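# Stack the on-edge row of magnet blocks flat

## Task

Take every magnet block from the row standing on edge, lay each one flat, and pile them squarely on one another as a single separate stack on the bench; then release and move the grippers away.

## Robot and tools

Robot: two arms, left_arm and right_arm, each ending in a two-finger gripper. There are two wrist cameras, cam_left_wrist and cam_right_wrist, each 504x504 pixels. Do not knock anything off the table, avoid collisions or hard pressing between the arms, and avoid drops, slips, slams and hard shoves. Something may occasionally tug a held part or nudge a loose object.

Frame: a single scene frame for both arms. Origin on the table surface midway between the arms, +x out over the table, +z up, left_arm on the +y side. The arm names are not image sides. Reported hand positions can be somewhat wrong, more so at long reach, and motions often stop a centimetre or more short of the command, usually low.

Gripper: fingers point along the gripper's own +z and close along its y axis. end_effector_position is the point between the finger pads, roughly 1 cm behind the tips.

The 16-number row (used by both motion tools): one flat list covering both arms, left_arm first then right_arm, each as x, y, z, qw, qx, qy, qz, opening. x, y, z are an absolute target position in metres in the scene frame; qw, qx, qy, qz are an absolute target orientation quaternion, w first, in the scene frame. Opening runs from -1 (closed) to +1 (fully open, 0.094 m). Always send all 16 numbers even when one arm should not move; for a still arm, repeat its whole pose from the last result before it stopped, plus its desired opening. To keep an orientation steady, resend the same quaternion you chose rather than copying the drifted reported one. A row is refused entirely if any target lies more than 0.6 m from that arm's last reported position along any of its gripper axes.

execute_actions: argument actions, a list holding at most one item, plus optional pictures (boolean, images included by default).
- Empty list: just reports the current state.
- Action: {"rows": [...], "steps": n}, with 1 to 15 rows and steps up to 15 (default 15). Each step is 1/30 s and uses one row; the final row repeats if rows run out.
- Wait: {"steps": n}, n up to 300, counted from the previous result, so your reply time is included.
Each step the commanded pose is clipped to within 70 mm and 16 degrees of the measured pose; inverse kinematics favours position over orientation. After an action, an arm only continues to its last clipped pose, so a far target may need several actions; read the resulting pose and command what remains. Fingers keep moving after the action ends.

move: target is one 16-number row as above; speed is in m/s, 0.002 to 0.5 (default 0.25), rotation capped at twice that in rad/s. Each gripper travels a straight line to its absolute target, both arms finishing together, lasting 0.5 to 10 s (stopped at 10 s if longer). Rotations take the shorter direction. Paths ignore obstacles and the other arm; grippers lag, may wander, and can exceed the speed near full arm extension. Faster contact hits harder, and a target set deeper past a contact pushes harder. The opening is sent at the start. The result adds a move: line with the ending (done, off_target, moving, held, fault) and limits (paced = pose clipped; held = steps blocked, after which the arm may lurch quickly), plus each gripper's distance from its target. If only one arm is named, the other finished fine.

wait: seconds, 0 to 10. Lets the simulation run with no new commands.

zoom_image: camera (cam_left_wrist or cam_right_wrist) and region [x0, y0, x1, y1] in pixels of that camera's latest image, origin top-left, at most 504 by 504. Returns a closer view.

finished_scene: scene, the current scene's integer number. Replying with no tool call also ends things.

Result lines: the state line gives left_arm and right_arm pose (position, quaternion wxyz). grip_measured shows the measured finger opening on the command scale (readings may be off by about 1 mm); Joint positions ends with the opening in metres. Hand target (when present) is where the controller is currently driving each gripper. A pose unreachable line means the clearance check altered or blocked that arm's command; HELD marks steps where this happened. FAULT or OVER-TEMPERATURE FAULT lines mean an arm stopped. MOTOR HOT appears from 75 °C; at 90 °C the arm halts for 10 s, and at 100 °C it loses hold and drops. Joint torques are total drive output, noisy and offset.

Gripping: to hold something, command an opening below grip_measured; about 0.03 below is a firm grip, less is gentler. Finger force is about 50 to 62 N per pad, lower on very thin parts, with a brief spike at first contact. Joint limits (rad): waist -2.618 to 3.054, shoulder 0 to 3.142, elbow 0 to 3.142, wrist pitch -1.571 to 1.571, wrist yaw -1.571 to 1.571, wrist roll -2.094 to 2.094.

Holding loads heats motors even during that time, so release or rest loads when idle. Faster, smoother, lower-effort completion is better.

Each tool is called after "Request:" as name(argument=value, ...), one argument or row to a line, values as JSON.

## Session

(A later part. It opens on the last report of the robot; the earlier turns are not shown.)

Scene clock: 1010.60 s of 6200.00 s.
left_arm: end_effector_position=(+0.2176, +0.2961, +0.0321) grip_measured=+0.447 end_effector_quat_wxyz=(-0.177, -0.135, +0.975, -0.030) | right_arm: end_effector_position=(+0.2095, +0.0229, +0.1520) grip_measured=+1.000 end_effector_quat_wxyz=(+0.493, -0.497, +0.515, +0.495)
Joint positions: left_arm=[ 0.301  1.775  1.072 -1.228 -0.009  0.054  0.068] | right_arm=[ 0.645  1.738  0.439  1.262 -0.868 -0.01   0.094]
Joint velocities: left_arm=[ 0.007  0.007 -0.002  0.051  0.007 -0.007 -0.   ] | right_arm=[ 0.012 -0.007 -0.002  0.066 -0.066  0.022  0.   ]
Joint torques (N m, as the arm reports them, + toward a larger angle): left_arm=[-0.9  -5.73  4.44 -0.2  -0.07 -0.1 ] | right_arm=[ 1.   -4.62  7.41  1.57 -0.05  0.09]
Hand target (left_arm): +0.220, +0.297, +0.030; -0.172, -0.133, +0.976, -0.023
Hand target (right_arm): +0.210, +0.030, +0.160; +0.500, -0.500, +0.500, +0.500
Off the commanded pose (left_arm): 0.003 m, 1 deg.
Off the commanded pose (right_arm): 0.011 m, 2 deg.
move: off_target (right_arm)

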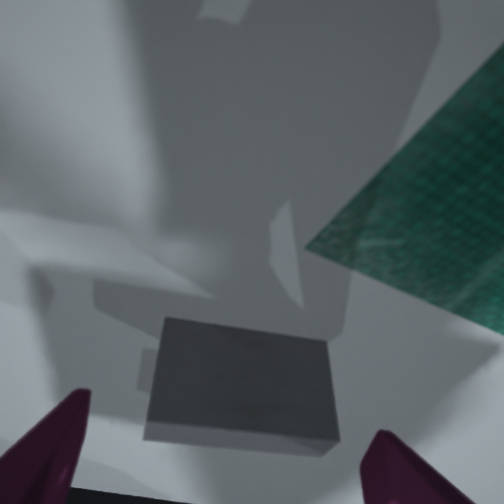

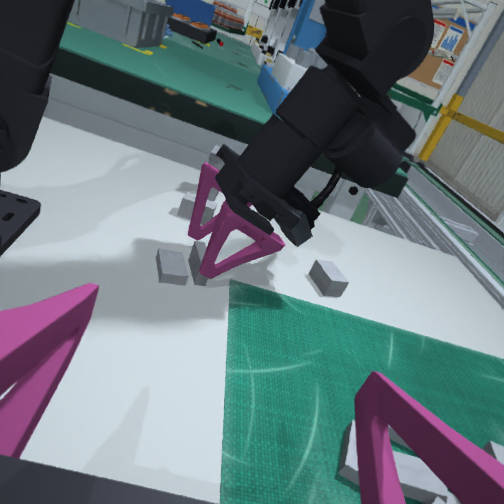

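Request:
move(
  target=[0.2145,0.295,0.013,-0.1721,-0.1328,0.9758,-0.0234,0.45,0.21,0.03,0.16,0.5,-0.5,0.5,0.5,1],
  speed=0.06,
)

Request:
zoom_image(
  camera="cam_right_wrist",
  region=[140, 180, 290, 300],
)

Scene clock: 1026.23 s of 6200.00 s.
left_arm: end_effector_position=(+0.2130, +0.2945, +0.0159) grip_measured=+0.447 end_effector_quat_wxyz=(-0.175, -0.135, +0.975, -0.029) | right_arm: end_effector_position=(+0.2095, +0.0229, +0.1520) grip_measured=+1.000 end_effector_quat_wxyz=(+0.493, -0.497, +0.515, +0.495)
Joint positions: left_arm=[ 0.301  1.785  1.013 -1.155 -0.009  0.054  0.068] | right_arm=[ 0.645  1.738  0.439  1.262 -0.868 -0.01   0.094]
Joint velocities: left_arm=[-0.012 -0.017 -0.002 -0.007  0.007  0.066  0.   ] | right_arm=[-0.012 -0.002 -0.012 -0.066 -0.037 -0.022  0.   ]
Joint torques (N m, as the arm reports them, + toward a larger angle): left_arm=[-0.81 -5.47  4.14 -0.21 -0.07 -0.07] | right_arm=[ 1.   -4.64  7.43  1.59 -0.06  0.11]
Hand target (left_arm): +0.215, +0.295, +0.013; -0.172, -0.133, +0.976, -0.023
Hand target (right_arm): +0.210, +0.030, +0.160; +0.500, -0.500, +0.500, +0.500
Off the commanded pose (left_arm): 0.003 m, 1 deg.
Off the commanded pose (right_arm): 0.011 m, 2 deg.
After step 90, 11.73 s passed at rest.
move: off_target (right_arm)

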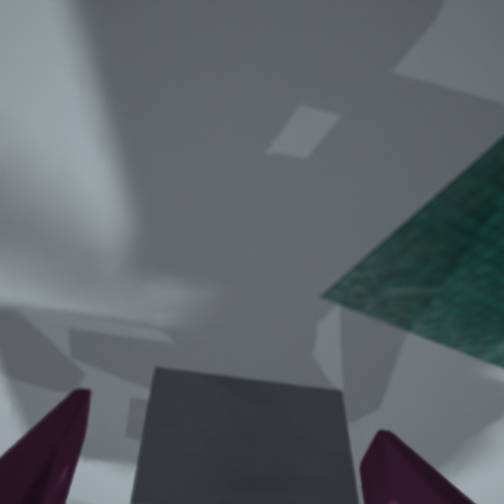

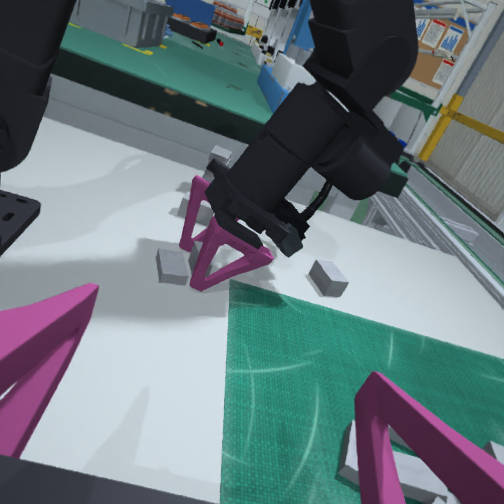

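Region (140, 180, 290, 300) of cam_right_wrist's 504x504 image, scaled by 3.360, with more detail than that image has; it fills the top 403 rows of this view, and the rest is white.

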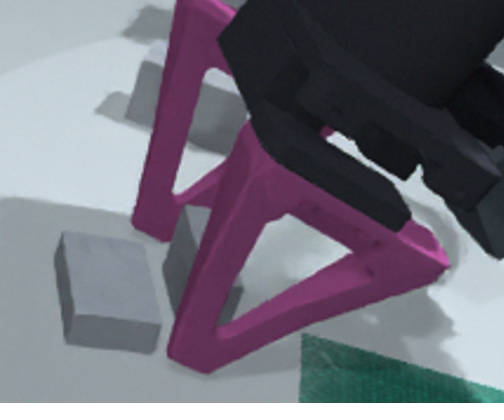

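Request:
execute_actions(
  actions=[
    {"rows": [[0.2145,0.295,0.013,-0.1721,-0.1328,0.9758,-0.0234,0.1,0.21,0.03,0.16,0.5,-0.5,0.5,0.5,1],[0.2145,0.295,0.013,-0.1721,-0.1328,0.9758,-0.0234,0.1,0.21,0.03,0.16,0.5,-0.5,0.5,0.5,1],[0.2145,0.295,0.013,-0.1721,-0.1328,0.9758,-0.0234,0.1,0.21,0.03,0.16,0.5,-0.5,0.5,0.5,1],[0.2145,0.295,0.013,-0.1721,-0.1328,0.9758,-0.0234,0.1,0.21,0.03,0.16,0.5,-0.5,0.5,0.5,1],[0.2145,0.295,0.013,-0.1721,-0.1328,0.9758,-0.0234,-0.15,0.21,0.03,0.16,0.5,-0.5,0.5,0.5,1]], "steps": 15},
  ],
)

Request:
move(
  target=[0.2165,0.2955,0.09,-0.1721,-0.1328,0.9758,-0.0234,-0.15,0.21,0.03,0.16,0.5,-0.5,0.5,0.5,1],
  speed=0.15,
)

Scene clock: 1039.70 s of 6200.00 s.
left_arm: end_effector_position=(+0.2135, +0.2947, +0.0158) grip_measured=-0.116 end_effector_quat_wxyz=(-0.174, -0.135, +0.975, -0.029) | right_arm: end_effector_position=(+0.2095, +0.0229, +0.1520) grip_measured=+1.000 end_effector_quat_wxyz=(+0.493, -0.497, +0.515, +0.495)
Joint positions: left_arm=[ 0.301  1.785  1.013 -1.153 -0.009  0.054  0.042] | right_arm=[ 0.645  1.738  0.439  1.262 -0.868 -0.01   0.094]
Joint velocities: left_arm=[-0.017 -0.002 -0.007 -0.007 -0.022 -0.037 -0.   ] | right_arm=[ 0.007 -0.022  0.002  0.007  0.022  0.066  0.   ]
Joint torques (N m, as the arm reports them, + toward a larger angle): left_arm=[-0.79 -5.48  4.18 -0.22 -0.09 -0.07] | right_arm=[ 0.95 -4.69  7.38  1.59 -0.06  0.1 ]
Hand target (left_arm): +0.215, +0.295, +0.013; -0.172, -0.133, +0.976, -0.023
Hand target (right_arm): +0.210, +0.030, +0.160; +0.500, -0.500, +0.500, +0.500
Off the commanded pose (left_arm): 0.003 m, 1 deg.
Off the commanded pose (right_arm): 0.011 m, 2 deg.
Steps of this call (steps 1 to 90: nothing new was sent; then 9.97 s passed at rest; steps 91 to 105: all 15 steps of this action). Readings (end_effector_position):
91: left_arm (+0.2134, +0.2946, +0.0158) | right_arm (+0.2095, +0.0229, +0.1520)
92: left_arm (+0.2134, +0.2946, +0.0158) | right_arm (+0.2095, +0.0229, +0.1520)
94: left_arm (+0.2134, +0.2946, +0.0158) | right_arm (+0.2095, +0.0229, +0.1520)
98: left_arm (+0.2135, +0.2947, +0.0158) | right_arm (+0.2095, +0.0229, +0.1520)
105: the state above

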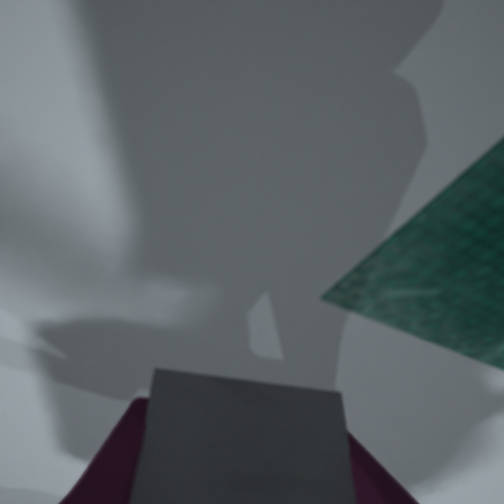

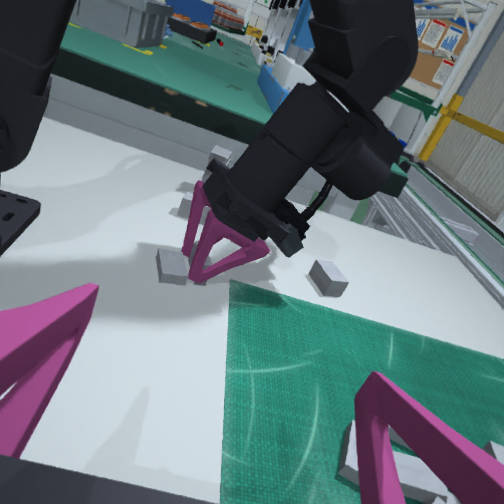

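Scene clock: 1041.07 s of 6200.00 s.
left_arm: end_effector_position=(+0.2134, +0.2946, +0.0790) grip_measured=-0.116 end_effector_quat_wxyz=(-0.184, -0.134, +0.973, -0.031) | right_arm: end_effector_position=(+0.2095, +0.0229, +0.1520) grip_measured=+1.000 end_effector_quat_wxyz=(+0.493, -0.497, +0.515, +0.495)
Joint positions: left_arm=[ 0.301  1.708  1.186 -1.424 -0.009  0.054  0.042] | right_arm=[ 0.645  1.738  0.439  1.262 -0.868 -0.01   0.094]
Joint velocities: left_arm=[ 0.012  0.007 -0.007 -0.037  0.022 -0.022  0.   ] | right_arm=[ 0.002  0.002 -0.007 -0.022 -0.095  0.081  0.   ]
Joint torques (N m, as the arm reports them, + toward a larger angle): left_arm=[-0.74 -7.62  7.36 -0.6  -0.07 -0.07] | right_arm=[ 1.09 -4.65  7.43  1.59 -0.04  0.1 ]
Hand target (left_arm): +0.216, +0.295, +0.090; -0.172, -0.133, +0.976, -0.023
Hand target (right_arm): +0.210, +0.030, +0.160; +0.500, -0.500, +0.500, +0.500
Off the commanded pose (left_arm): 0.012 m, 2 deg.
Off the commanded pose (right_arm): 0.011 m, 2 deg.
move: off_target (left_arm, right_arm)

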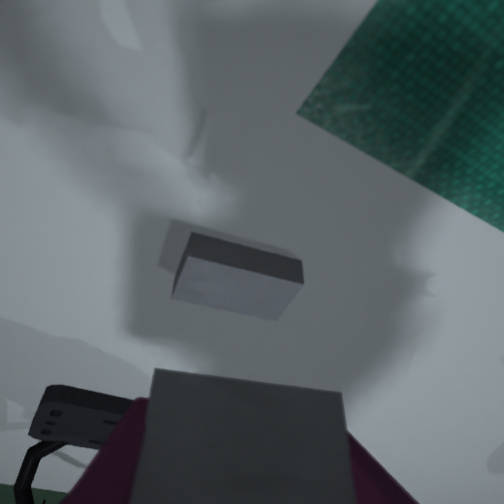

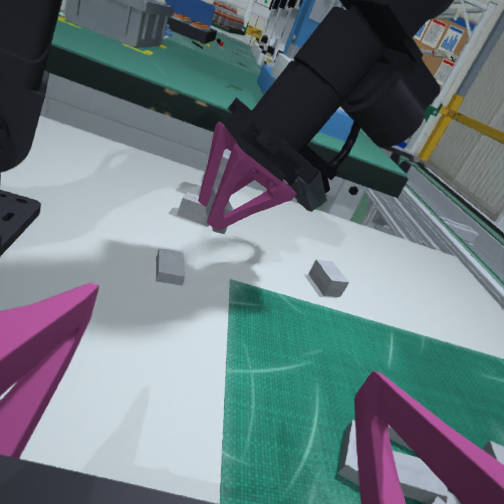

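Request:
zoom_image(
  camera="cam_right_wrist",
  region=[170, 150, 290, 250],
)

Region (170, 150, 290, 250) of cam_right_wrist's 504x504 image, scaled by 4.200, with more detail than that image has.

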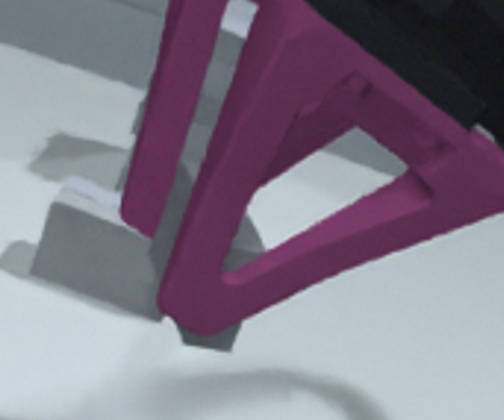

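Request:
move(
  target=[0.2155,0.2953,0.013,-0.1721,-0.1328,0.9758,-0.0234,-0.15,0.21,0.03,0.16,0.5,-0.5,0.5,0.5,1],
  speed=0.1,
)

Scene clock: 1060.07 s of 6200.00 s.
left_arm: end_effector_position=(+0.2074, +0.2925, +0.0188) grip_measured=-0.116 end_effector_quat_wxyz=(-0.190, -0.134, +0.972, -0.032) | right_arm: end_effector_position=(+0.2095, +0.0229, +0.1520) grip_measured=+1.000 end_effector_quat_wxyz=(+0.493, -0.497, +0.515, +0.495)
Joint positions: left_arm=[ 0.301  1.789  1.019 -1.188 -0.009  0.054  0.042] | right_arm=[ 0.645  1.738  0.439  1.262 -0.868 -0.01   0.094]
Joint velocities: left_arm=[-0.007  0.012 -0.017 -0.051 -0.022 -0.037  0.   ] | right_arm=[-0.007  0.017 -0.002  0.037 -0.037 -0.007  0.   ]
Joint torques (N m, as the arm reports them, + toward a larger angle): left_arm=[-0.76 -5.52  3.99  0.06 -0.08 -0.09] | right_arm=[ 1.05 -4.63  7.43  1.59 -0.09  0.11]
Hand target (left_arm): +0.215, +0.295, +0.013; -0.172, -0.133, +0.976, -0.024
Hand target (right_arm): +0.210, +0.030, +0.160; +0.500, -0.500, +0.500, +0.500
Off the commanded pose (left_arm): 0.010 m, 2 deg.
Off the commanded pose (right_arm): 0.011 m, 2 deg.
After step 90, 15.03 s passed at rest.
move: off_target (right_arm)

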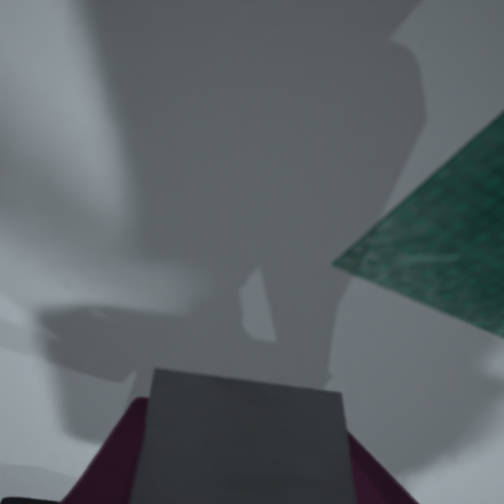

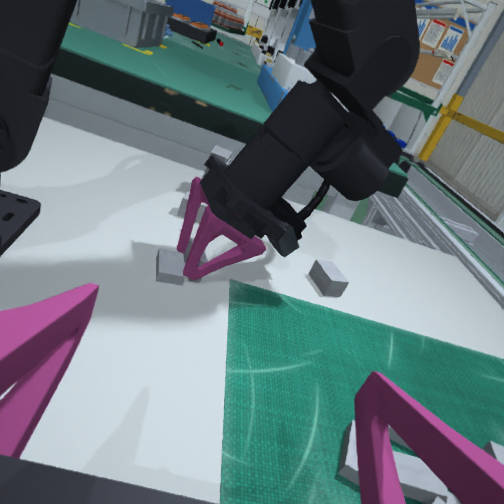

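Request:
zoom_image(
  camera="cam_right_wrist",
  region=[140, 200, 260, 300],
)

Region (140, 200, 260, 300) of cam_right_wrist's 504x504 image, scaled by 4.200, with more detail than that image has.

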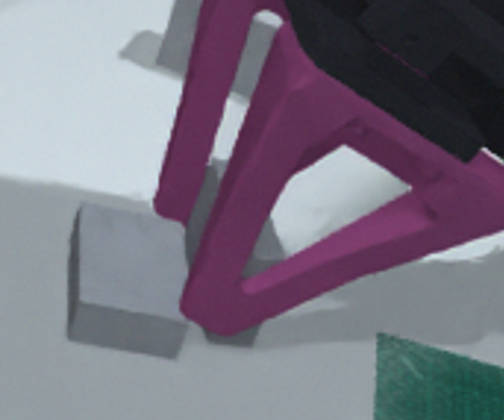

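Request:
move(
  target=[0.236,0.301,0.024,-0.1721,-0.1328,0.9758,-0.0234,-0.15,0.21,0.03,0.16,0.5,-0.5,0.5,0.5,1],
  speed=0.05,
)

Scene clock: 1067.37 s of 6200.00 s.
left_arm: end_effector_position=(+0.2298, +0.3002, +0.0197) grip_measured=-0.116 end_effector_quat_wxyz=(-0.176, -0.136, +0.975, -0.030) | right_arm: end_effector_position=(+0.2095, +0.0229, +0.1520) grip_measured=+1.000 end_effector_quat_wxyz=(+0.493, -0.497, +0.515, +0.495)
Joint positions: left_arm=[ 0.301  1.841  1.101 -1.19  -0.009  0.052  0.042] | right_arm=[ 0.645  1.738  0.439  1.262 -0.868 -0.01   0.094]
Joint velocities: left_arm=[ 0.002  0.002 -0.002 -0.037  0.022 -0.081 -0.   ] | right_arm=[-0.002  0.007  0.007  0.051  0.007  0.037  0.   ]
Joint torques (N m, as the arm reports them, + toward a larger angle): left_arm=[-1.13 -6.18  7.12 -0.46 -0.08 -0.09] | right_arm=[ 0.99 -4.63  7.4   1.58 -0.05  0.1 ]
Hand target (left_arm): +0.236, +0.301, +0.024; -0.171, -0.133, +0.976, -0.023
Hand target (right_arm): +0.210, +0.030, +0.160; +0.500, -0.500, +0.500, +0.500
Off the commanded pose (left_arm): 0.008 m, 1 deg.
Off the commanded pose (right_arm): 0.011 m, 2 deg.
After step 90, 3.43 s passed at rest.
move: off_target (right_arm)

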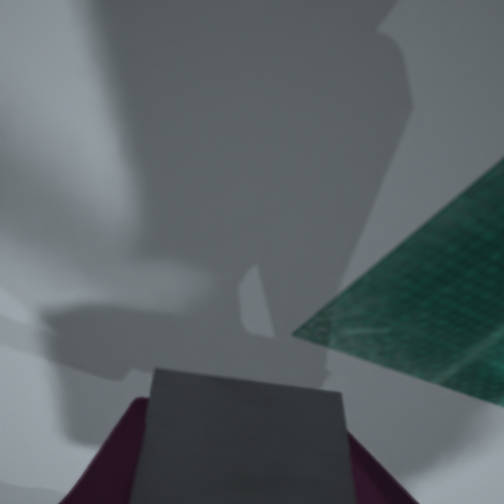

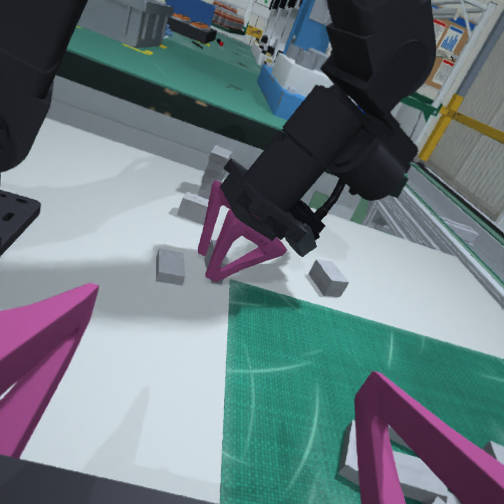

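Request:
move(
  target=[0.234,0.3005,0.011,-0.1721,-0.1328,0.9758,-0.0234,-0.15,0.21,0.03,0.16,0.5,-0.5,0.5,0.5,1],
  speed=0.03,
)

Scene clock: 1071.57 s of 6200.00 s.
left_arm: end_effector_position=(+0.2318, +0.3009, +0.0156) grip_measured=-0.116 end_effector_quat_wxyz=(-0.175, -0.136, +0.975, -0.029) | right_arm: end_effector_position=(+0.2095, +0.0229, +0.1520) grip_measured=+1.000 end_effector_quat_wxyz=(+0.493, -0.497, +0.515, +0.495)
Joint positions: left_arm=[ 0.301  1.854  1.101 -1.175 -0.009  0.051  0.042] | right_arm=[ 0.645  1.738  0.439  1.262 -0.868 -0.01   0.094]
Joint velocities: left_arm=[-0.012  0.007 -0.017 -0.051  0.066  0.007 -0.002] | right_arm=[-0.007  0.007 -0.012  0.066 -0.066 -0.051  0.   ]
Joint torques (N m, as the arm reports them, + toward a larger angle): left_arm=[-1.01 -5.84  3.98 -0.11 -0.06 -0.07] | right_arm=[ 0.96 -4.68  7.41  1.6  -0.04  0.1 ]
Hand target (left_arm): +0.234, +0.300, +0.011; -0.172, -0.133, +0.976, -0.023
Hand target (right_arm): +0.210, +0.030, +0.160; +0.500, -0.500, +0.500, +0.500
Off the commanded pose (left_arm): 0.005 m, 1 deg.
Off the commanded pose (right_arm): 0.011 m, 2 deg.
After step 90, 0.40 s passed at rest.
move: off_target (right_arm)

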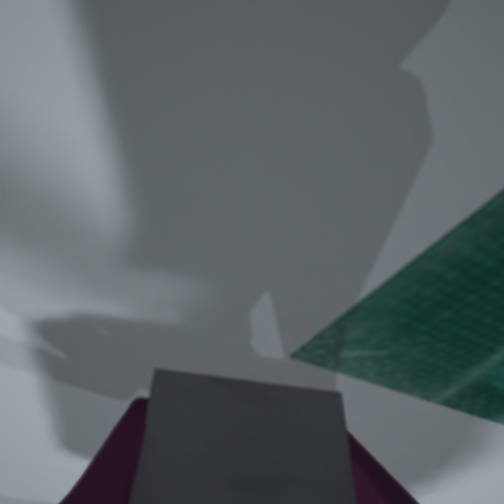

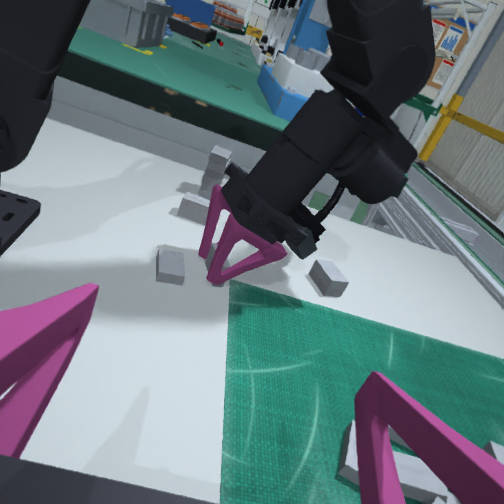

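Request:
execute_actions(
  actions=[
    {"rows": [[0.234,0.3005,0.011,-0.1721,-0.1328,0.9758,-0.0234,-0.05,0.21,0.03,0.16,0.5,-0.5,0.5,0.5,1],[0.234,0.3005,0.011,-0.1721,-0.1328,0.9758,-0.0234,0.05,0.21,0.03,0.16,0.5,-0.5,0.5,0.5,1],[0.234,0.3005,0.012,-0.1721,-0.1328,0.9758,-0.0234,0.2,0.21,0.03,0.16,0.5,-0.5,0.5,0.5,1],[0.234,0.3005,0.013,-0.1721,-0.1328,0.9758,-0.0234,0.2,0.21,0.03,0.16,0.5,-0.5,0.5,0.5,1],[0.234,0.3005,0.014,-0.1721,-0.1328,0.9758,-0.0234,0.2,0.21,0.03,0.16,0.5,-0.5,0.5,0.5,1],[0.236,0.301,0.015,-0.1721,-0.1328,0.9758,-0.0234,0.2,0.21,0.03,0.16,0.5,-0.5,0.5,0.5,1],[0.238,0.3015,0.015,-0.1721,-0.1328,0.9758,-0.0234,0.2,0.21,0.03,0.16,0.5,-0.5,0.5,0.5,1],[0.240,0.302,0.015,-0.1721,-0.1328,0.9758,-0.0234,0.2,0.21,0.03,0.16,0.5,-0.5,0.5,0.5,1],[0.242,0.3025,0.015,-0.1721,-0.1328,0.9758,-0.0234,0.2,0.21,0.03,0.16,0.5,-0.5,0.5,0.5,1]], "steps": 15},
  ],
)

Request:
zoom_image(
  camera="cam_right_wrist",
  region=[160, 200, 280, 300],
)

Scene clock: 1078.63 s of 6200.00 s.
left_arm: end_effector_position=(+0.2332, +0.3013, +0.0135) grip_measured=+0.197 end_effector_quat_wxyz=(-0.180, -0.137, +0.974, -0.030) | right_arm: end_effector_position=(+0.2095, +0.0229, +0.1520) grip_measured=+1.000 end_effector_quat_wxyz=(+0.493, -0.497, +0.515, +0.495)
Joint positions: left_arm=[ 0.3    1.873  1.113 -1.178 -0.009  0.048  0.056] | right_arm=[ 0.645  1.738  0.439  1.262 -0.868 -0.01   0.094]
Joint velocities: left_arm=[-0.012  0.007 -0.017  0.007  0.007  0.022  0.   ] | right_arm=[-0.012  0.012 -0.017  0.037 -0.022 -0.081  0.   ]
Joint torques (N m, as the arm reports them, + toward a larger angle): left_arm=[-1.18 -6.    6.88 -0.34 -0.06 -0.05] | right_arm=[ 1.   -4.66  7.4   1.59 -0.07  0.11]
Hand target (left_arm): +0.242, +0.302, +0.015; -0.172, -0.133, +0.976, -0.023
Hand target (right_arm): +0.210, +0.030, +0.160; +0.500, -0.500, +0.500, +0.500
Off the commanded pose (left_arm): 0.009 m, 1 deg.
Off the commanded pose (right_arm): 0.011 m, 2 deg.
Steps of this call (steps 1 to 90: nothing new was sent; then 3.57 s passed at rest; steps 91 to 105: all 15 steps of this action). Readings (end_effector_position):
91: left_arm (+0.2318, +0.3009, +0.0156) | right_arm (+0.2095, +0.0229, +0.1520)
92: left_arm (+0.2322, +0.3010, +0.0155) | right_arm (+0.2095, +0.0229, +0.1520)
94: left_arm (+0.2323, +0.3011, +0.0151) | right_arm (+0.2095, +0.0229, +0.1520)
98: left_arm (+0.2322, +0.3010, +0.0148) | right_arm (+0.2095, +0.0229, +0.1520)
105: the state above

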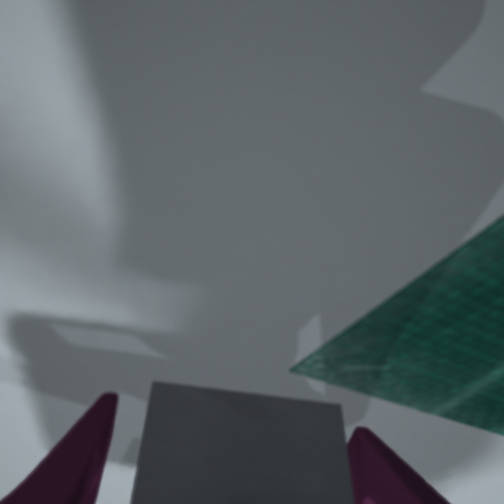

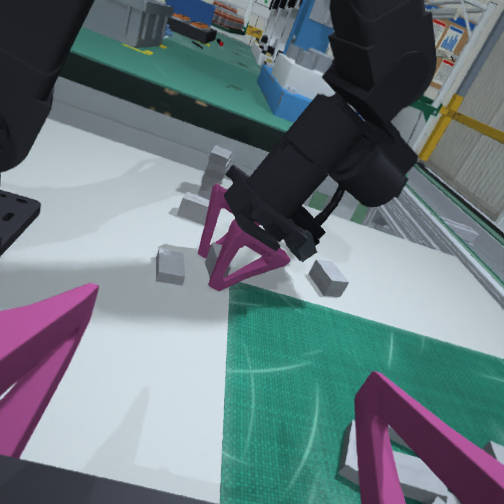

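Region (160, 200, 280, 300) of cam_right_wrist's 504x504 image, scaled by 4.200, with more detail than that image has.

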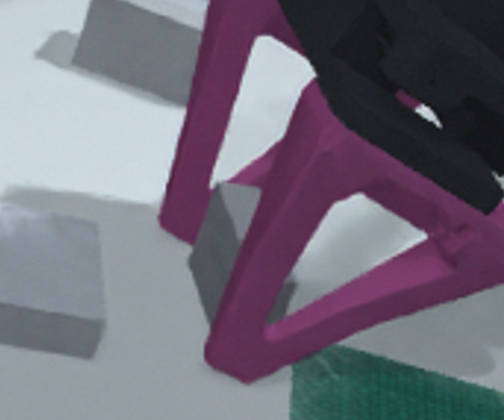

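Request:
execute_actions(
  actions=[
    {"rows": [[0.244,0.303,0.017,-0.1721,-0.1328,0.9758,-0.0234,0.2,0.21,0.03,0.16,0.5,-0.5,0.5,0.5,1],[0.246,0.3035,0.018,-0.1721,-0.1328,0.9758,-0.0234,0.2,0.21,0.03,0.16,0.5,-0.5,0.5,0.5,1],[0.248,0.304,0.019,-0.1721,-0.1328,0.9758,-0.0234,0.2,0.21,0.03,0.16,0.5,-0.5,0.5,0.5,1]], "steps": 15},
  ],
)

Scene clock: 1082.37 s of 6200.00 s.
left_arm: end_effector_position=(+0.2425, +0.3045, +0.0152) grip_measured=+0.197 end_effector_quat_wxyz=(-0.174, -0.138, +0.975, -0.029) | right_arm: end_effector_position=(+0.2095, +0.0229, +0.1520) grip_measured=+1.000 end_effector_quat_wxyz=(+0.493, -0.497, +0.515, +0.495)
Joint positions: left_arm=[ 0.3    1.89   1.149 -1.184 -0.009  0.048  0.056] | right_arm=[ 0.645  1.738  0.439  1.262 -0.868 -0.01   0.094]
Joint velocities: left_arm=[-0.002  0.007  0.007  0.066 -0.007 -0.051 -0.   ] | right_arm=[-0.017 -0.007  0.007  0.007  0.022  0.007  0.   ]
Joint torques (N m, as the arm reports them, + toward a larger angle): left_arm=[-1.28 -6.33  6.77 -0.47 -0.06 -0.1 ] | right_arm=[ 0.97 -4.55  7.4   1.58 -0.06  0.13]
Hand target (left_arm): +0.248, +0.304, +0.019; -0.172, -0.133, +0.976, -0.023
Hand target (right_arm): +0.210, +0.030, +0.160; +0.500, -0.500, +0.500, +0.500
Off the commanded pose (left_arm): 0.007 m, 1 deg.
Off the commanded pose (right_arm): 0.011 m, 2 deg.
Steps of this call (steps 1 to 90: nothing new was sent; then 0.23 s passed at rest; steps 91 to 105: all 15 steps of this action). Readings (end_effector_position):
91: left_arm (+0.2334, +0.3014, +0.0137) | right_arm (+0.2095, +0.0229, +0.1520)
92: left_arm (+0.2344, +0.3018, +0.0140) | right_arm (+0.2095, +0.0229, +0.1520)
94: left_arm (+0.2386, +0.3032, +0.0146) | right_arm (+0.2095, +0.0229, +0.1520)
98: left_arm (+0.2425, +0.3045, +0.0152) | right_arm (+0.2095, +0.0229, +0.1520)
105: the state above

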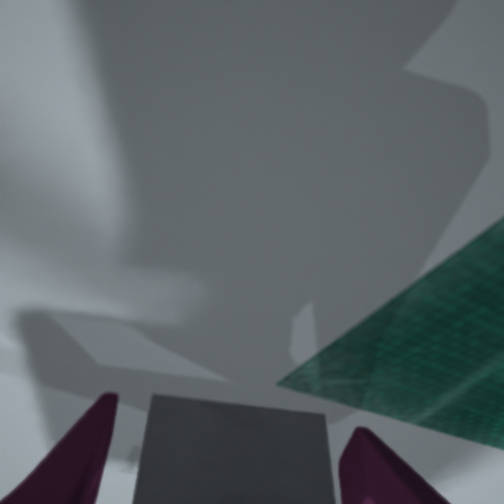

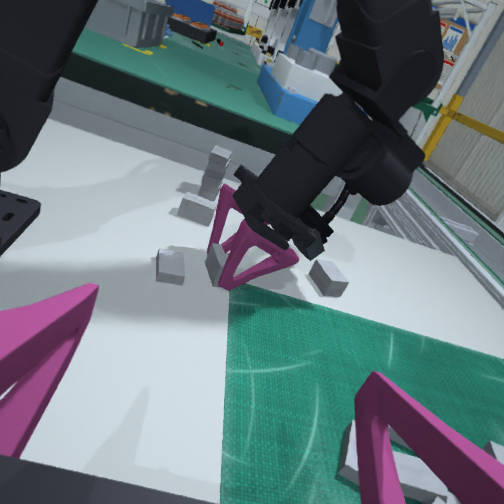

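Request:
zoom_image(
  camera="cam_right_wrist",
  region=[160, 200, 280, 300],
)

Region (160, 200, 280, 300) of cam_right_wrist's 504x504 image, scaled by 4.200, with more detail than that image has.

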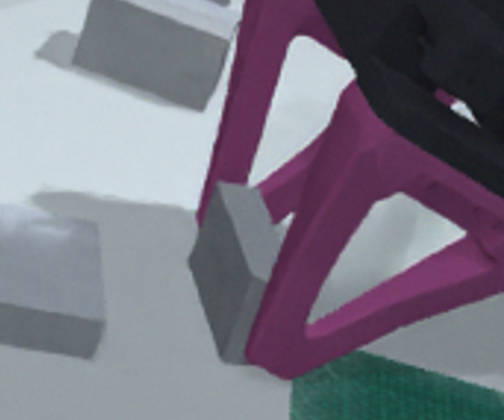

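Request:
execute_actions(
  actions=[
    {"rows": [[0.246,0.3045,0.017,-0.1721,-0.1328,0.9758,-0.0234,0.0,0.21,0.03,0.16,0.5,-0.5,0.5,0.5,1],[0.246,0.3045,0.017,-0.1721,-0.1328,0.9758,-0.0234,0.0,0.21,0.03,0.16,0.5,-0.5,0.5,0.5,1],[0.246,0.3045,0.017,-0.1721,-0.1328,0.9758,-0.0234,0.0,0.21,0.03,0.16,0.5,-0.5,0.5,0.5,1],[0.246,0.3045,0.017,-0.1721,-0.1328,0.9758,-0.0234,-0.15,0.21,0.03,0.16,0.5,-0.5,0.5,0.5,1]], "steps": 15},
  ],
)

Request:
zoom_image(
  camera="cam_right_wrist",
  region=[160, 200, 280, 300],
)

Scene clock: 1094.87 s of 6200.00 s.
left_arm: end_effector_position=(+0.2425, +0.3045, +0.0152) grip_measured=-0.116 end_effector_quat_wxyz=(-0.174, -0.138, +0.975, -0.029) | right_arm: end_effector_position=(+0.2095, +0.0229, +0.1520) grip_measured=+1.000 end_effector_quat_wxyz=(+0.493, -0.497, +0.515, +0.495)
Joint positions: left_arm=[ 0.3    1.89   1.149 -1.184 -0.009  0.048  0.042] | right_arm=[ 0.645  1.738  0.439  1.262 -0.868 -0.01   0.094]
Joint velocities: left_arm=[ 0.002  0.002  0.002  0.007 -0.007 -0.066  0.001] | right_arm=[ 0.002  0.002  0.002 -0.022  0.007  0.022  0.   ]
Joint torques (N m, as the arm reports them, + toward a larger angle): left_arm=[-1.04 -6.6   5.87 -0.37 -0.08 -0.02] | right_arm=[ 0.97 -4.59  7.46  1.62 -0.06  0.11]
Hand target (left_arm): +0.246, +0.304, +0.017; -0.172, -0.133, +0.976, -0.023
Hand target (right_arm): +0.210, +0.030, +0.160; +0.500, -0.500, +0.500, +0.500
Off the commanded pose (left_arm): 0.004 m, 1 deg.
Off the commanded pose (right_arm): 0.011 m, 2 deg.
Steps of this call (steps 1 to 90: nothing new was sent; then 9.00 s passed at rest; steps 91 to 105: all 15 steps of this action). Readings (end_effector_position):
91: left_arm (+0.2425, +0.3045, +0.0152) | right_arm (+0.2095, +0.0229, +0.1520)
92: left_arm (+0.2425, +0.3045, +0.0152) | right_arm (+0.2095, +0.0229, +0.1520)
94: left_arm (+0.2425, +0.3045, +0.0152) | right_arm (+0.2095, +0.0229, +0.1520)
98: left_arm (+0.2425, +0.3045, +0.0152) | right_arm (+0.2095, +0.0229, +0.1520)
105: the state above

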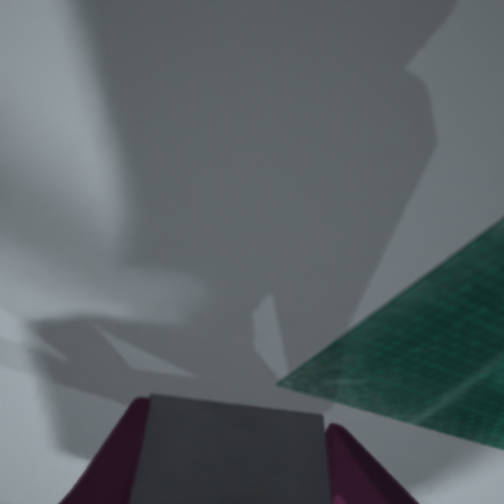

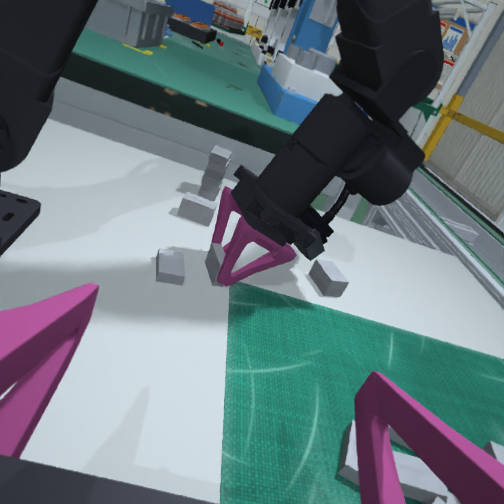

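Region (160, 200, 280, 300) of cam_right_wrist's 504x504 image, scaled by 4.200, with more detail than that image has.

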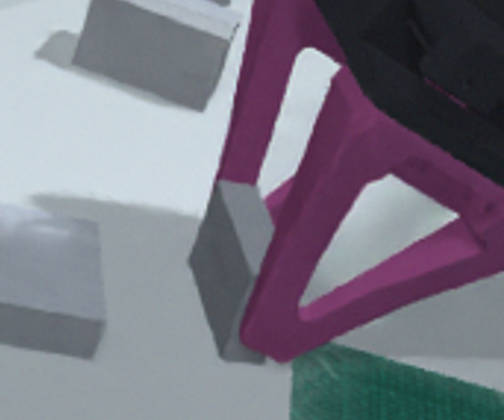

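Request:
move(
  target=[0.244,0.304,0.09,-0.1721,-0.1328,0.9758,-0.0234,-0.15,0.21,0.03,0.16,0.5,-0.5,0.5,0.5,1],
  speed=0.2,
)

Request:
move(
  target=[0.380,0.354,0.10,0.5665,-0.1281,0.8091,0.0897,-0.15,0.21,0.03,0.16,0.5,-0.5,0.5,0.5,1],
  speed=0.3,
)

Request:
move(
  target=[0.382,0.355,0.062,0.5979,-0.1245,0.7862,0.0947,-0.15,0.21,0.03,0.16,0.5,-0.5,0.5,0.5,1],
  speed=0.1,
)

Scene clock: 1108.97 s of 6200.00 s.
left_arm: end_effector_position=(+0.2418, +0.3043, +0.0794) grip_measured=-0.116 end_effector_quat_wxyz=(-0.181, -0.137, +0.973, -0.030) | right_arm: end_effector_position=(+0.2095, +0.0229, +0.1520) grip_measured=+1.000 end_effector_quat_wxyz=(+0.493, -0.497, +0.515, +0.495)
Joint positions: left_arm=[ 0.3    1.811  1.314 -1.442 -0.009  0.048  0.042] | right_arm=[ 0.645  1.738  0.439  1.262 -0.868 -0.01   0.094]
Joint velocities: left_arm=[ 0.007  0.007  0.007 -0.037 -0.066 -0.007  0.001] | right_arm=[-0.007  0.012  0.007 -0.022 -0.022  0.022  0.   ]
Joint torques (N m, as the arm reports them, + toward a larger angle): left_arm=[-0.96 -8.31  7.23 -0.61 -0.09 -0.05] | right_arm=[ 0.99 -4.69  7.42  1.6  -0.06  0.1 ]
Hand target (left_arm): +0.244, +0.304, +0.090; -0.171, -0.133, +0.976, -0.023
Hand target (right_arm): +0.210, +0.030, +0.160; +0.500, -0.500, +0.500, +0.500
Off the commanded pose (left_arm): 0.011 m, 1 deg.
Off the commanded pose (right_arm): 0.011 m, 2 deg.
After step 90, 10.03 s passed at rest.
move: off_target (left_arm, right_arm)

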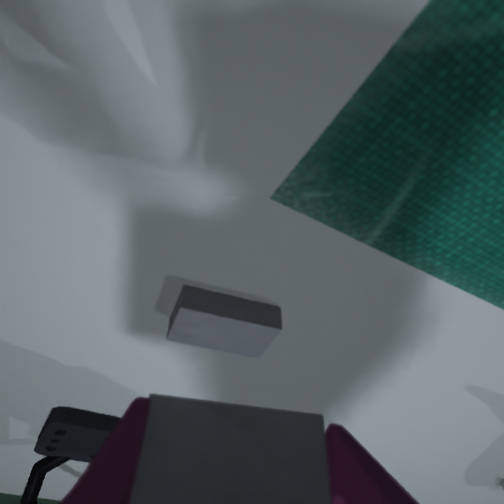

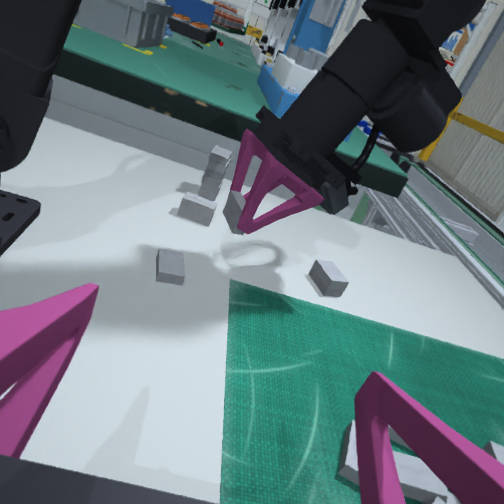

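Scene clock: 1112.60 s of 6200.00 s.
left_arm: end_effector_position=(+0.3771, +0.3511, +0.0847) grip_measured=-0.116 end_effector_quat_wxyz=(+0.545, -0.138, +0.823, +0.081) | right_arm: end_effector_position=(+0.2095, +0.0229, +0.1520) grip_measured=+1.000 end_effector_quat_wxyz=(+0.493, -0.497, +0.515, +0.495)
Joint positions: left_arm=[ 0.322  1.484  0.334  0.746  0.035 -0.003  0.042] | right_arm=[ 0.645  1.738  0.439  1.262 -0.868 -0.01   0.094]
Joint velocities: left_arm=[ 0.002 -0.017  0.002 -0.022  0.022 -0.037  0.   ] | right_arm=[-0.007 -0.007 -0.002 -0.081  0.007 -0.095  0.   ]
Joint torques (N m, as the arm reports them, + toward a larger angle): left_arm=[ 0.79 -3.4   5.49  2.09  0.09 -0.06] | right_arm=[ 0.95 -4.59  7.35  1.59 -0.06  0.1 ]
Hand target (left_arm): +0.382, +0.355, +0.097; +0.567, -0.137, +0.808, +0.083
Hand target (right_arm): +0.210, +0.030, +0.160; +0.500, -0.500, +0.500, +0.500
Off the commanded pose (left_arm): 0.016 m, 3 deg.
Off the commanded pose (right_arm): 0.011 m, 2 deg.
move: off_target (left_arm, right_arm)

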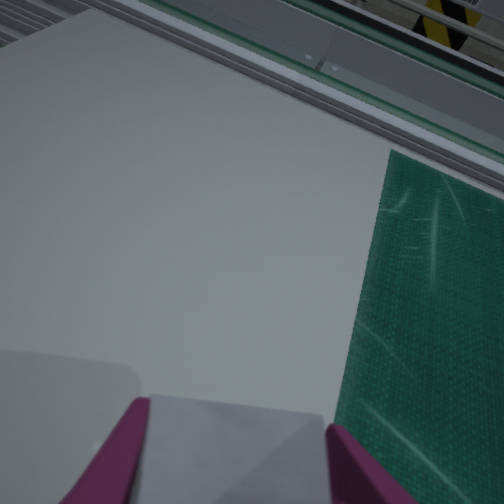

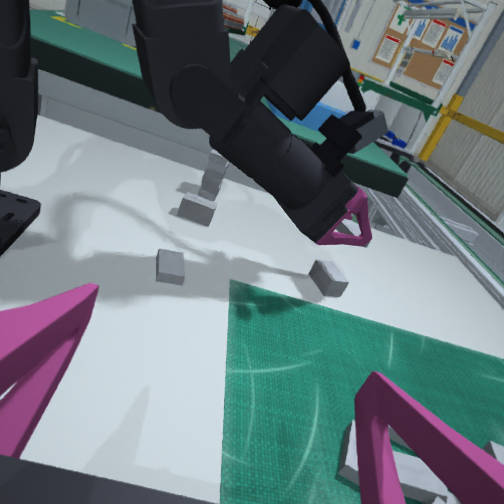

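Scene clock: 1114.00 s of 6200.00 s.
left_arm: end_effector_position=(+0.3804, +0.3518, +0.0496) grip_measured=-0.116 end_effector_quat_wxyz=(+0.578, -0.129, +0.801, +0.088) | right_arm: end_effector_position=(+0.2095, +0.0229, +0.1520) grip_measured=+1.000 end_effector_quat_wxyz=(+0.493, -0.497, +0.515, +0.495)
Joint positions: left_arm=[0.322 1.836 0.26  1.255 0.038 0.005 0.042] | right_arm=[ 0.645  1.738  0.439  1.262 -0.868 -0.01   0.094]
Joint velocities: left_arm=[-0.002  0.022 -0.007  0.037 -0.051 -0.022 -0.   ] | right_arm=[-0.007 -0.007  0.002 -0.051 -0.007 -0.051  0.   ]
Joint torques (N m, as the arm reports them, + toward a larger angle): left_arm=[ 0.92 -4.5   2.92  2.14  0.12  0.03] | right_arm=[ 1.   -4.57  7.43  1.59 -0.07  0.11]
Hand target (left_arm): +0.382, +0.355, +0.060; +0.597, -0.125, +0.787, +0.094
Hand target (right_arm): +0.210, +0.030, +0.160; +0.500, -0.500, +0.500, +0.500
Off the commanded pose (left_arm): 0.013 m, 3 deg.
Off the commanded pose (right_arm): 0.011 m, 2 deg.
move: off_target (left_arm, right_arm)

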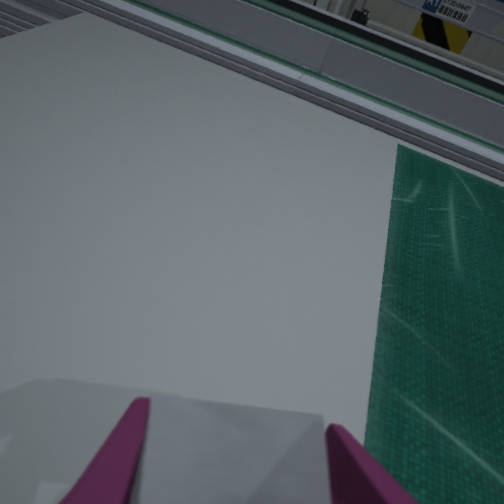

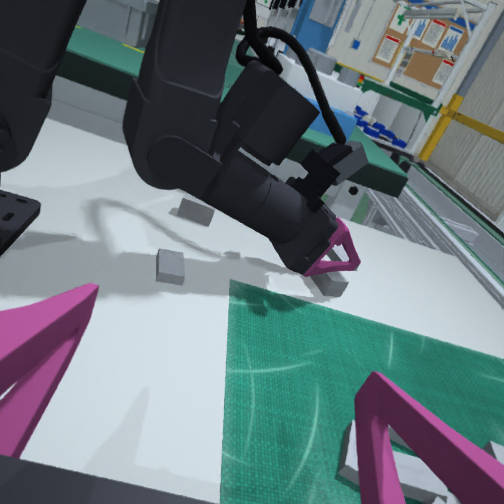

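Request:
zoom_image(
  camera="cam_right_wrist",
  region=[280, 210, 380, 310],
)

Region (280, 210, 380, 310) of cam_right_wrist's 504x504 image, scaled by 5.040, with more detail than that image has.

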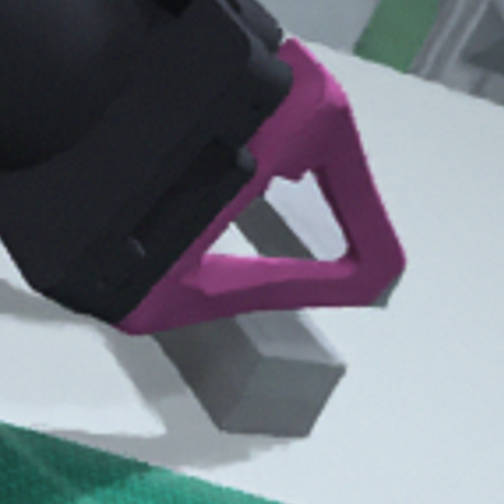

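Request:
move(
  target=[0.379,0.3535,0.051,0.5875,-0.1257,0.7940,0.0930,-0.15,0.21,0.03,0.16,0.5,-0.5,0.5,0.5,1],
  speed=0.03,
)

Scene clock: 1125.70 s of 6200.00 s.
left_arm: end_effector_position=(+0.3791, +0.3513, +0.0423) grip_measured=-0.116 end_effector_quat_wxyz=(+0.571, -0.130, +0.806, +0.087) | right_arm: end_effector_position=(+0.2095, +0.0229, +0.1520) grip_measured=+1.000 end_effector_quat_wxyz=(+0.493, -0.497, +0.515, +0.495)
Joint positions: left_arm=[0.322 1.859 0.26  1.259 0.038 0.006 0.042] | right_arm=[ 0.645  1.738  0.439  1.262 -0.868 -0.01   0.094]
Joint velocities: left_arm=[-0.007 -0.002 -0.002 -0.007  0.007 -0.007 -0.001] | right_arm=[-0.002 -0.012  0.002 -0.095  0.022  0.007  0.   ]
Joint torques (N m, as the arm reports them, + toward a larger angle): left_arm=[ 0.59 -4.6   2.06  2.12  0.05  0.04] | right_arm=[ 0.96 -4.69  7.34  1.59 -0.06  0.11]
Hand target (left_arm): +0.379, +0.354, +0.051; +0.587, -0.126, +0.795, +0.093
Hand target (right_arm): +0.210, +0.030, +0.160; +0.500, -0.500, +0.500, +0.500
Off the commanded pose (left_arm): 0.009 m, 2 deg.
Off the commanded pose (right_arm): 0.011 m, 2 deg.
After step 90, 7.90 s passed at rest.
move: off_target (right_arm)

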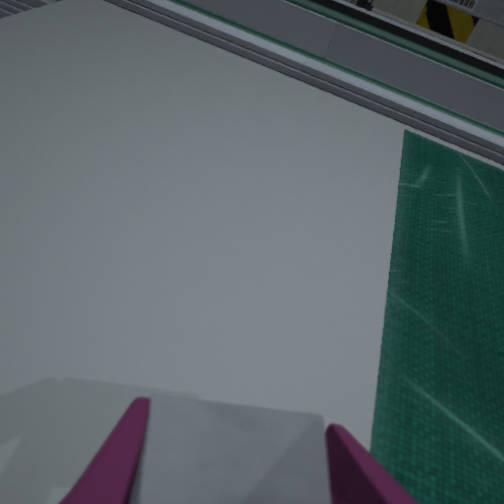

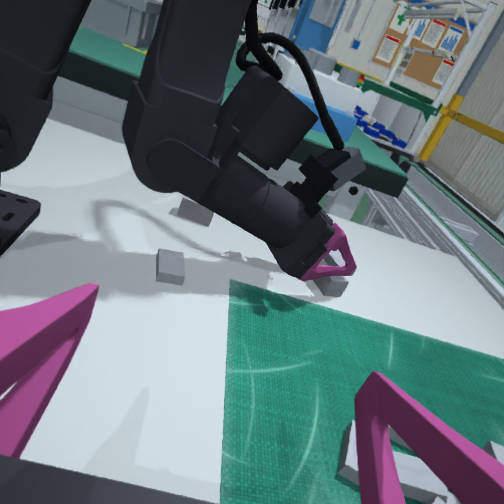

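Request:
move(
  target=[0.3775,0.353,0.042,0.5875,-0.1257,0.7940,0.0930,-0.15,0.21,0.03,0.16,0.5,-0.5,0.5,0.5,1],
  speed=0.02,
)

Request:
zoom_image(
  camera="cam_right_wrist",
  region=[280, 210, 380, 310],
)

Scene clock: 1131.00 s of 6200.00 s.
left_arm: end_effector_position=(+0.3773, +0.3507, +0.0334) grip_measured=-0.116 end_effector_quat_wxyz=(+0.572, -0.129, +0.806, +0.088) | right_arm: end_effector_position=(+0.2095, +0.0229, +0.1520) grip_measured=+1.000 end_effector_quat_wxyz=(+0.493, -0.497, +0.515, +0.495)
Joint positions: left_arm=[0.322 1.929 0.251 1.341 0.038 0.006 0.042] | right_arm=[ 0.645  1.738  0.439  1.262 -0.868 -0.01   0.094]
Joint velocities: left_arm=[ 0.017  0.042 -0.002  0.022 -0.007 -0.022  0.001] | right_arm=[ 0.007 -0.007 -0.017 -0.022 -0.007 -0.022  0.   ]
Joint torques (N m, as the arm reports them, + toward a larger angle): left_arm=[ 0.78 -4.76  1.84  2.09  0.06  0.05] | right_arm=[ 0.98 -4.57  7.42  1.6  -0.07  0.11]
Hand target (left_arm): +0.377, +0.353, +0.042; +0.587, -0.126, +0.795, +0.093
Hand target (right_arm): +0.210, +0.030, +0.160; +0.500, -0.500, +0.500, +0.500
Off the commanded pose (left_arm): 0.009 m, 2 deg.
Off the commanded pose (right_arm): 0.011 m, 2 deg.
After step 90, 1.07 s passed at rest.
move: off_target (right_arm)

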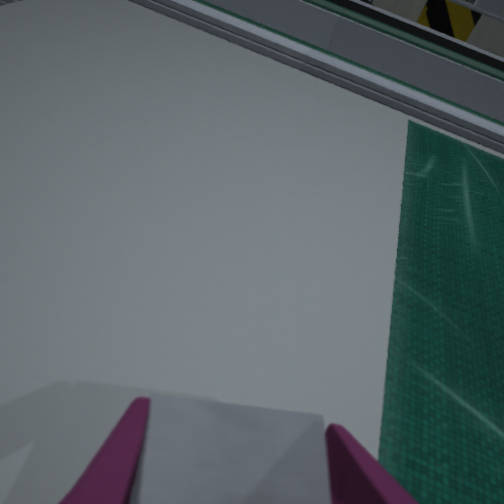

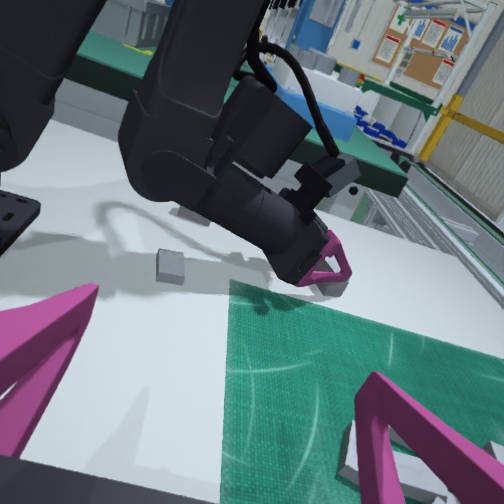

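Region (280, 210, 380, 310) of cam_right_wrist's 504x504 image, scaled by 5.040, with more detail than that image has.

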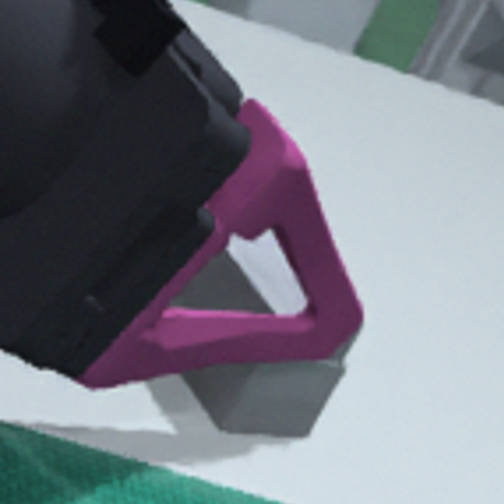

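Request:
execute_actions(
  actions=[
    {"rows": [[0.3775,0.353,0.041,0.5875,-0.1257,0.7940,0.0930,-0.15,0.21,0.03,0.16,0.5,-0.5,0.5,0.5,1],[0.3775,0.353,0.040,0.5875,-0.1257,0.7940,0.0930,-0.15,0.21,0.03,0.16,0.5,-0.5,0.5,0.5,1],[0.3775,0.353,0.039,0.5875,-0.1257,0.7940,0.0930,-0.15,0.21,0.03,0.16,0.5,-0.5,0.5,0.5,1],[0.3775,0.353,0.038,0.5875,-0.1257,0.7940,0.0930,-0.15,0.21,0.03,0.16,0.5,-0.5,0.5,0.5,1],[0.3775,0.353,0.037,0.5875,-0.1257,0.7940,0.0930,-0.15,0.21,0.03,0.16,0.5,-0.5,0.5,0.5,1]], "steps": 15},
  ],
)

Scene clock: 1138.73 s of 6200.00 s.
left_arm: end_effector_position=(+0.3786, +0.3511, +0.0333) grip_measured=-0.116 end_effector_quat_wxyz=(+0.579, -0.128, +0.800, +0.089) | right_arm: end_effector_position=(+0.2095, +0.0229, +0.1520) grip_measured=+1.000 end_effector_quat_wxyz=(+0.493, -0.497, +0.515, +0.495)
Joint positions: left_arm=[0.322 1.967 0.25  1.398 0.038 0.006 0.042] | right_arm=[ 0.645  1.738  0.439  1.262 -0.868 -0.01   0.094]
Joint velocities: left_arm=[ 0.002 -0.017 -0.007 -0.037 -0.037  0.037  0.   ] | right_arm=[-0.012 -0.022 -0.002 -0.022 -0.037  0.007  0.   ]
Joint torques (N m, as the arm reports them, + toward a larger angle): left_arm=[ 0.84 -4.5   1.68  1.96  0.07  0.06] | right_arm=[ 1.06 -4.56  7.36  1.59 -0.06  0.09]
Hand target (left_arm): +0.378, +0.353, +0.037; +0.587, -0.126, +0.794, +0.093
Hand target (right_arm): +0.210, +0.030, +0.160; +0.500, -0.500, +0.500, +0.500
Off the commanded pose (left_arm): 0.004 m, 1 deg.
Off the commanded pose (right_arm): 0.011 m, 2 deg.
Steps of this call (steps 1 to 90: nothing new was sent; then 4.23 s passed at rest; steps 91 to 105: all 15 steps of this action). Readings (end_effector_position):
91: left_arm (+0.3773, +0.3507, +0.0335) | right_arm (+0.2095, +0.0229, +0.1520)
92: left_arm (+0.3774, +0.3507, +0.0333) | right_arm (+0.2095, +0.0229, +0.1520)
94: left_arm (+0.3777, +0.3508, +0.0332) | right_arm (+0.2095, +0.0229, +0.1520)
98: left_arm (+0.3784, +0.3510, +0.0332) | right_arm (+0.2095, +0.0229, +0.1520)
105: the state above

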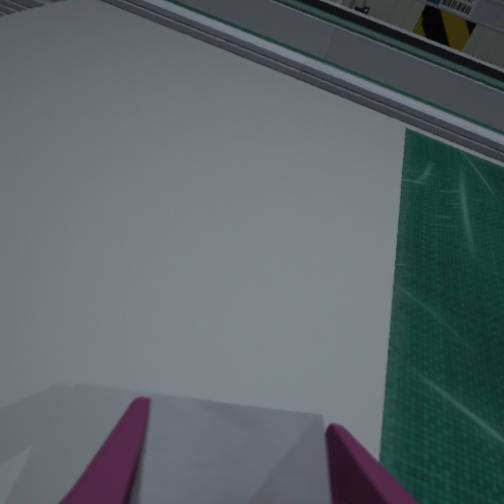

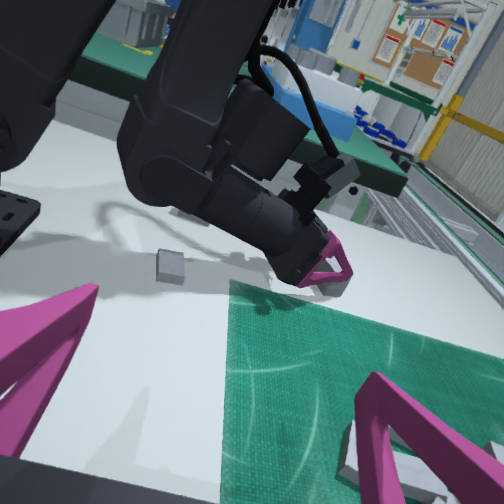

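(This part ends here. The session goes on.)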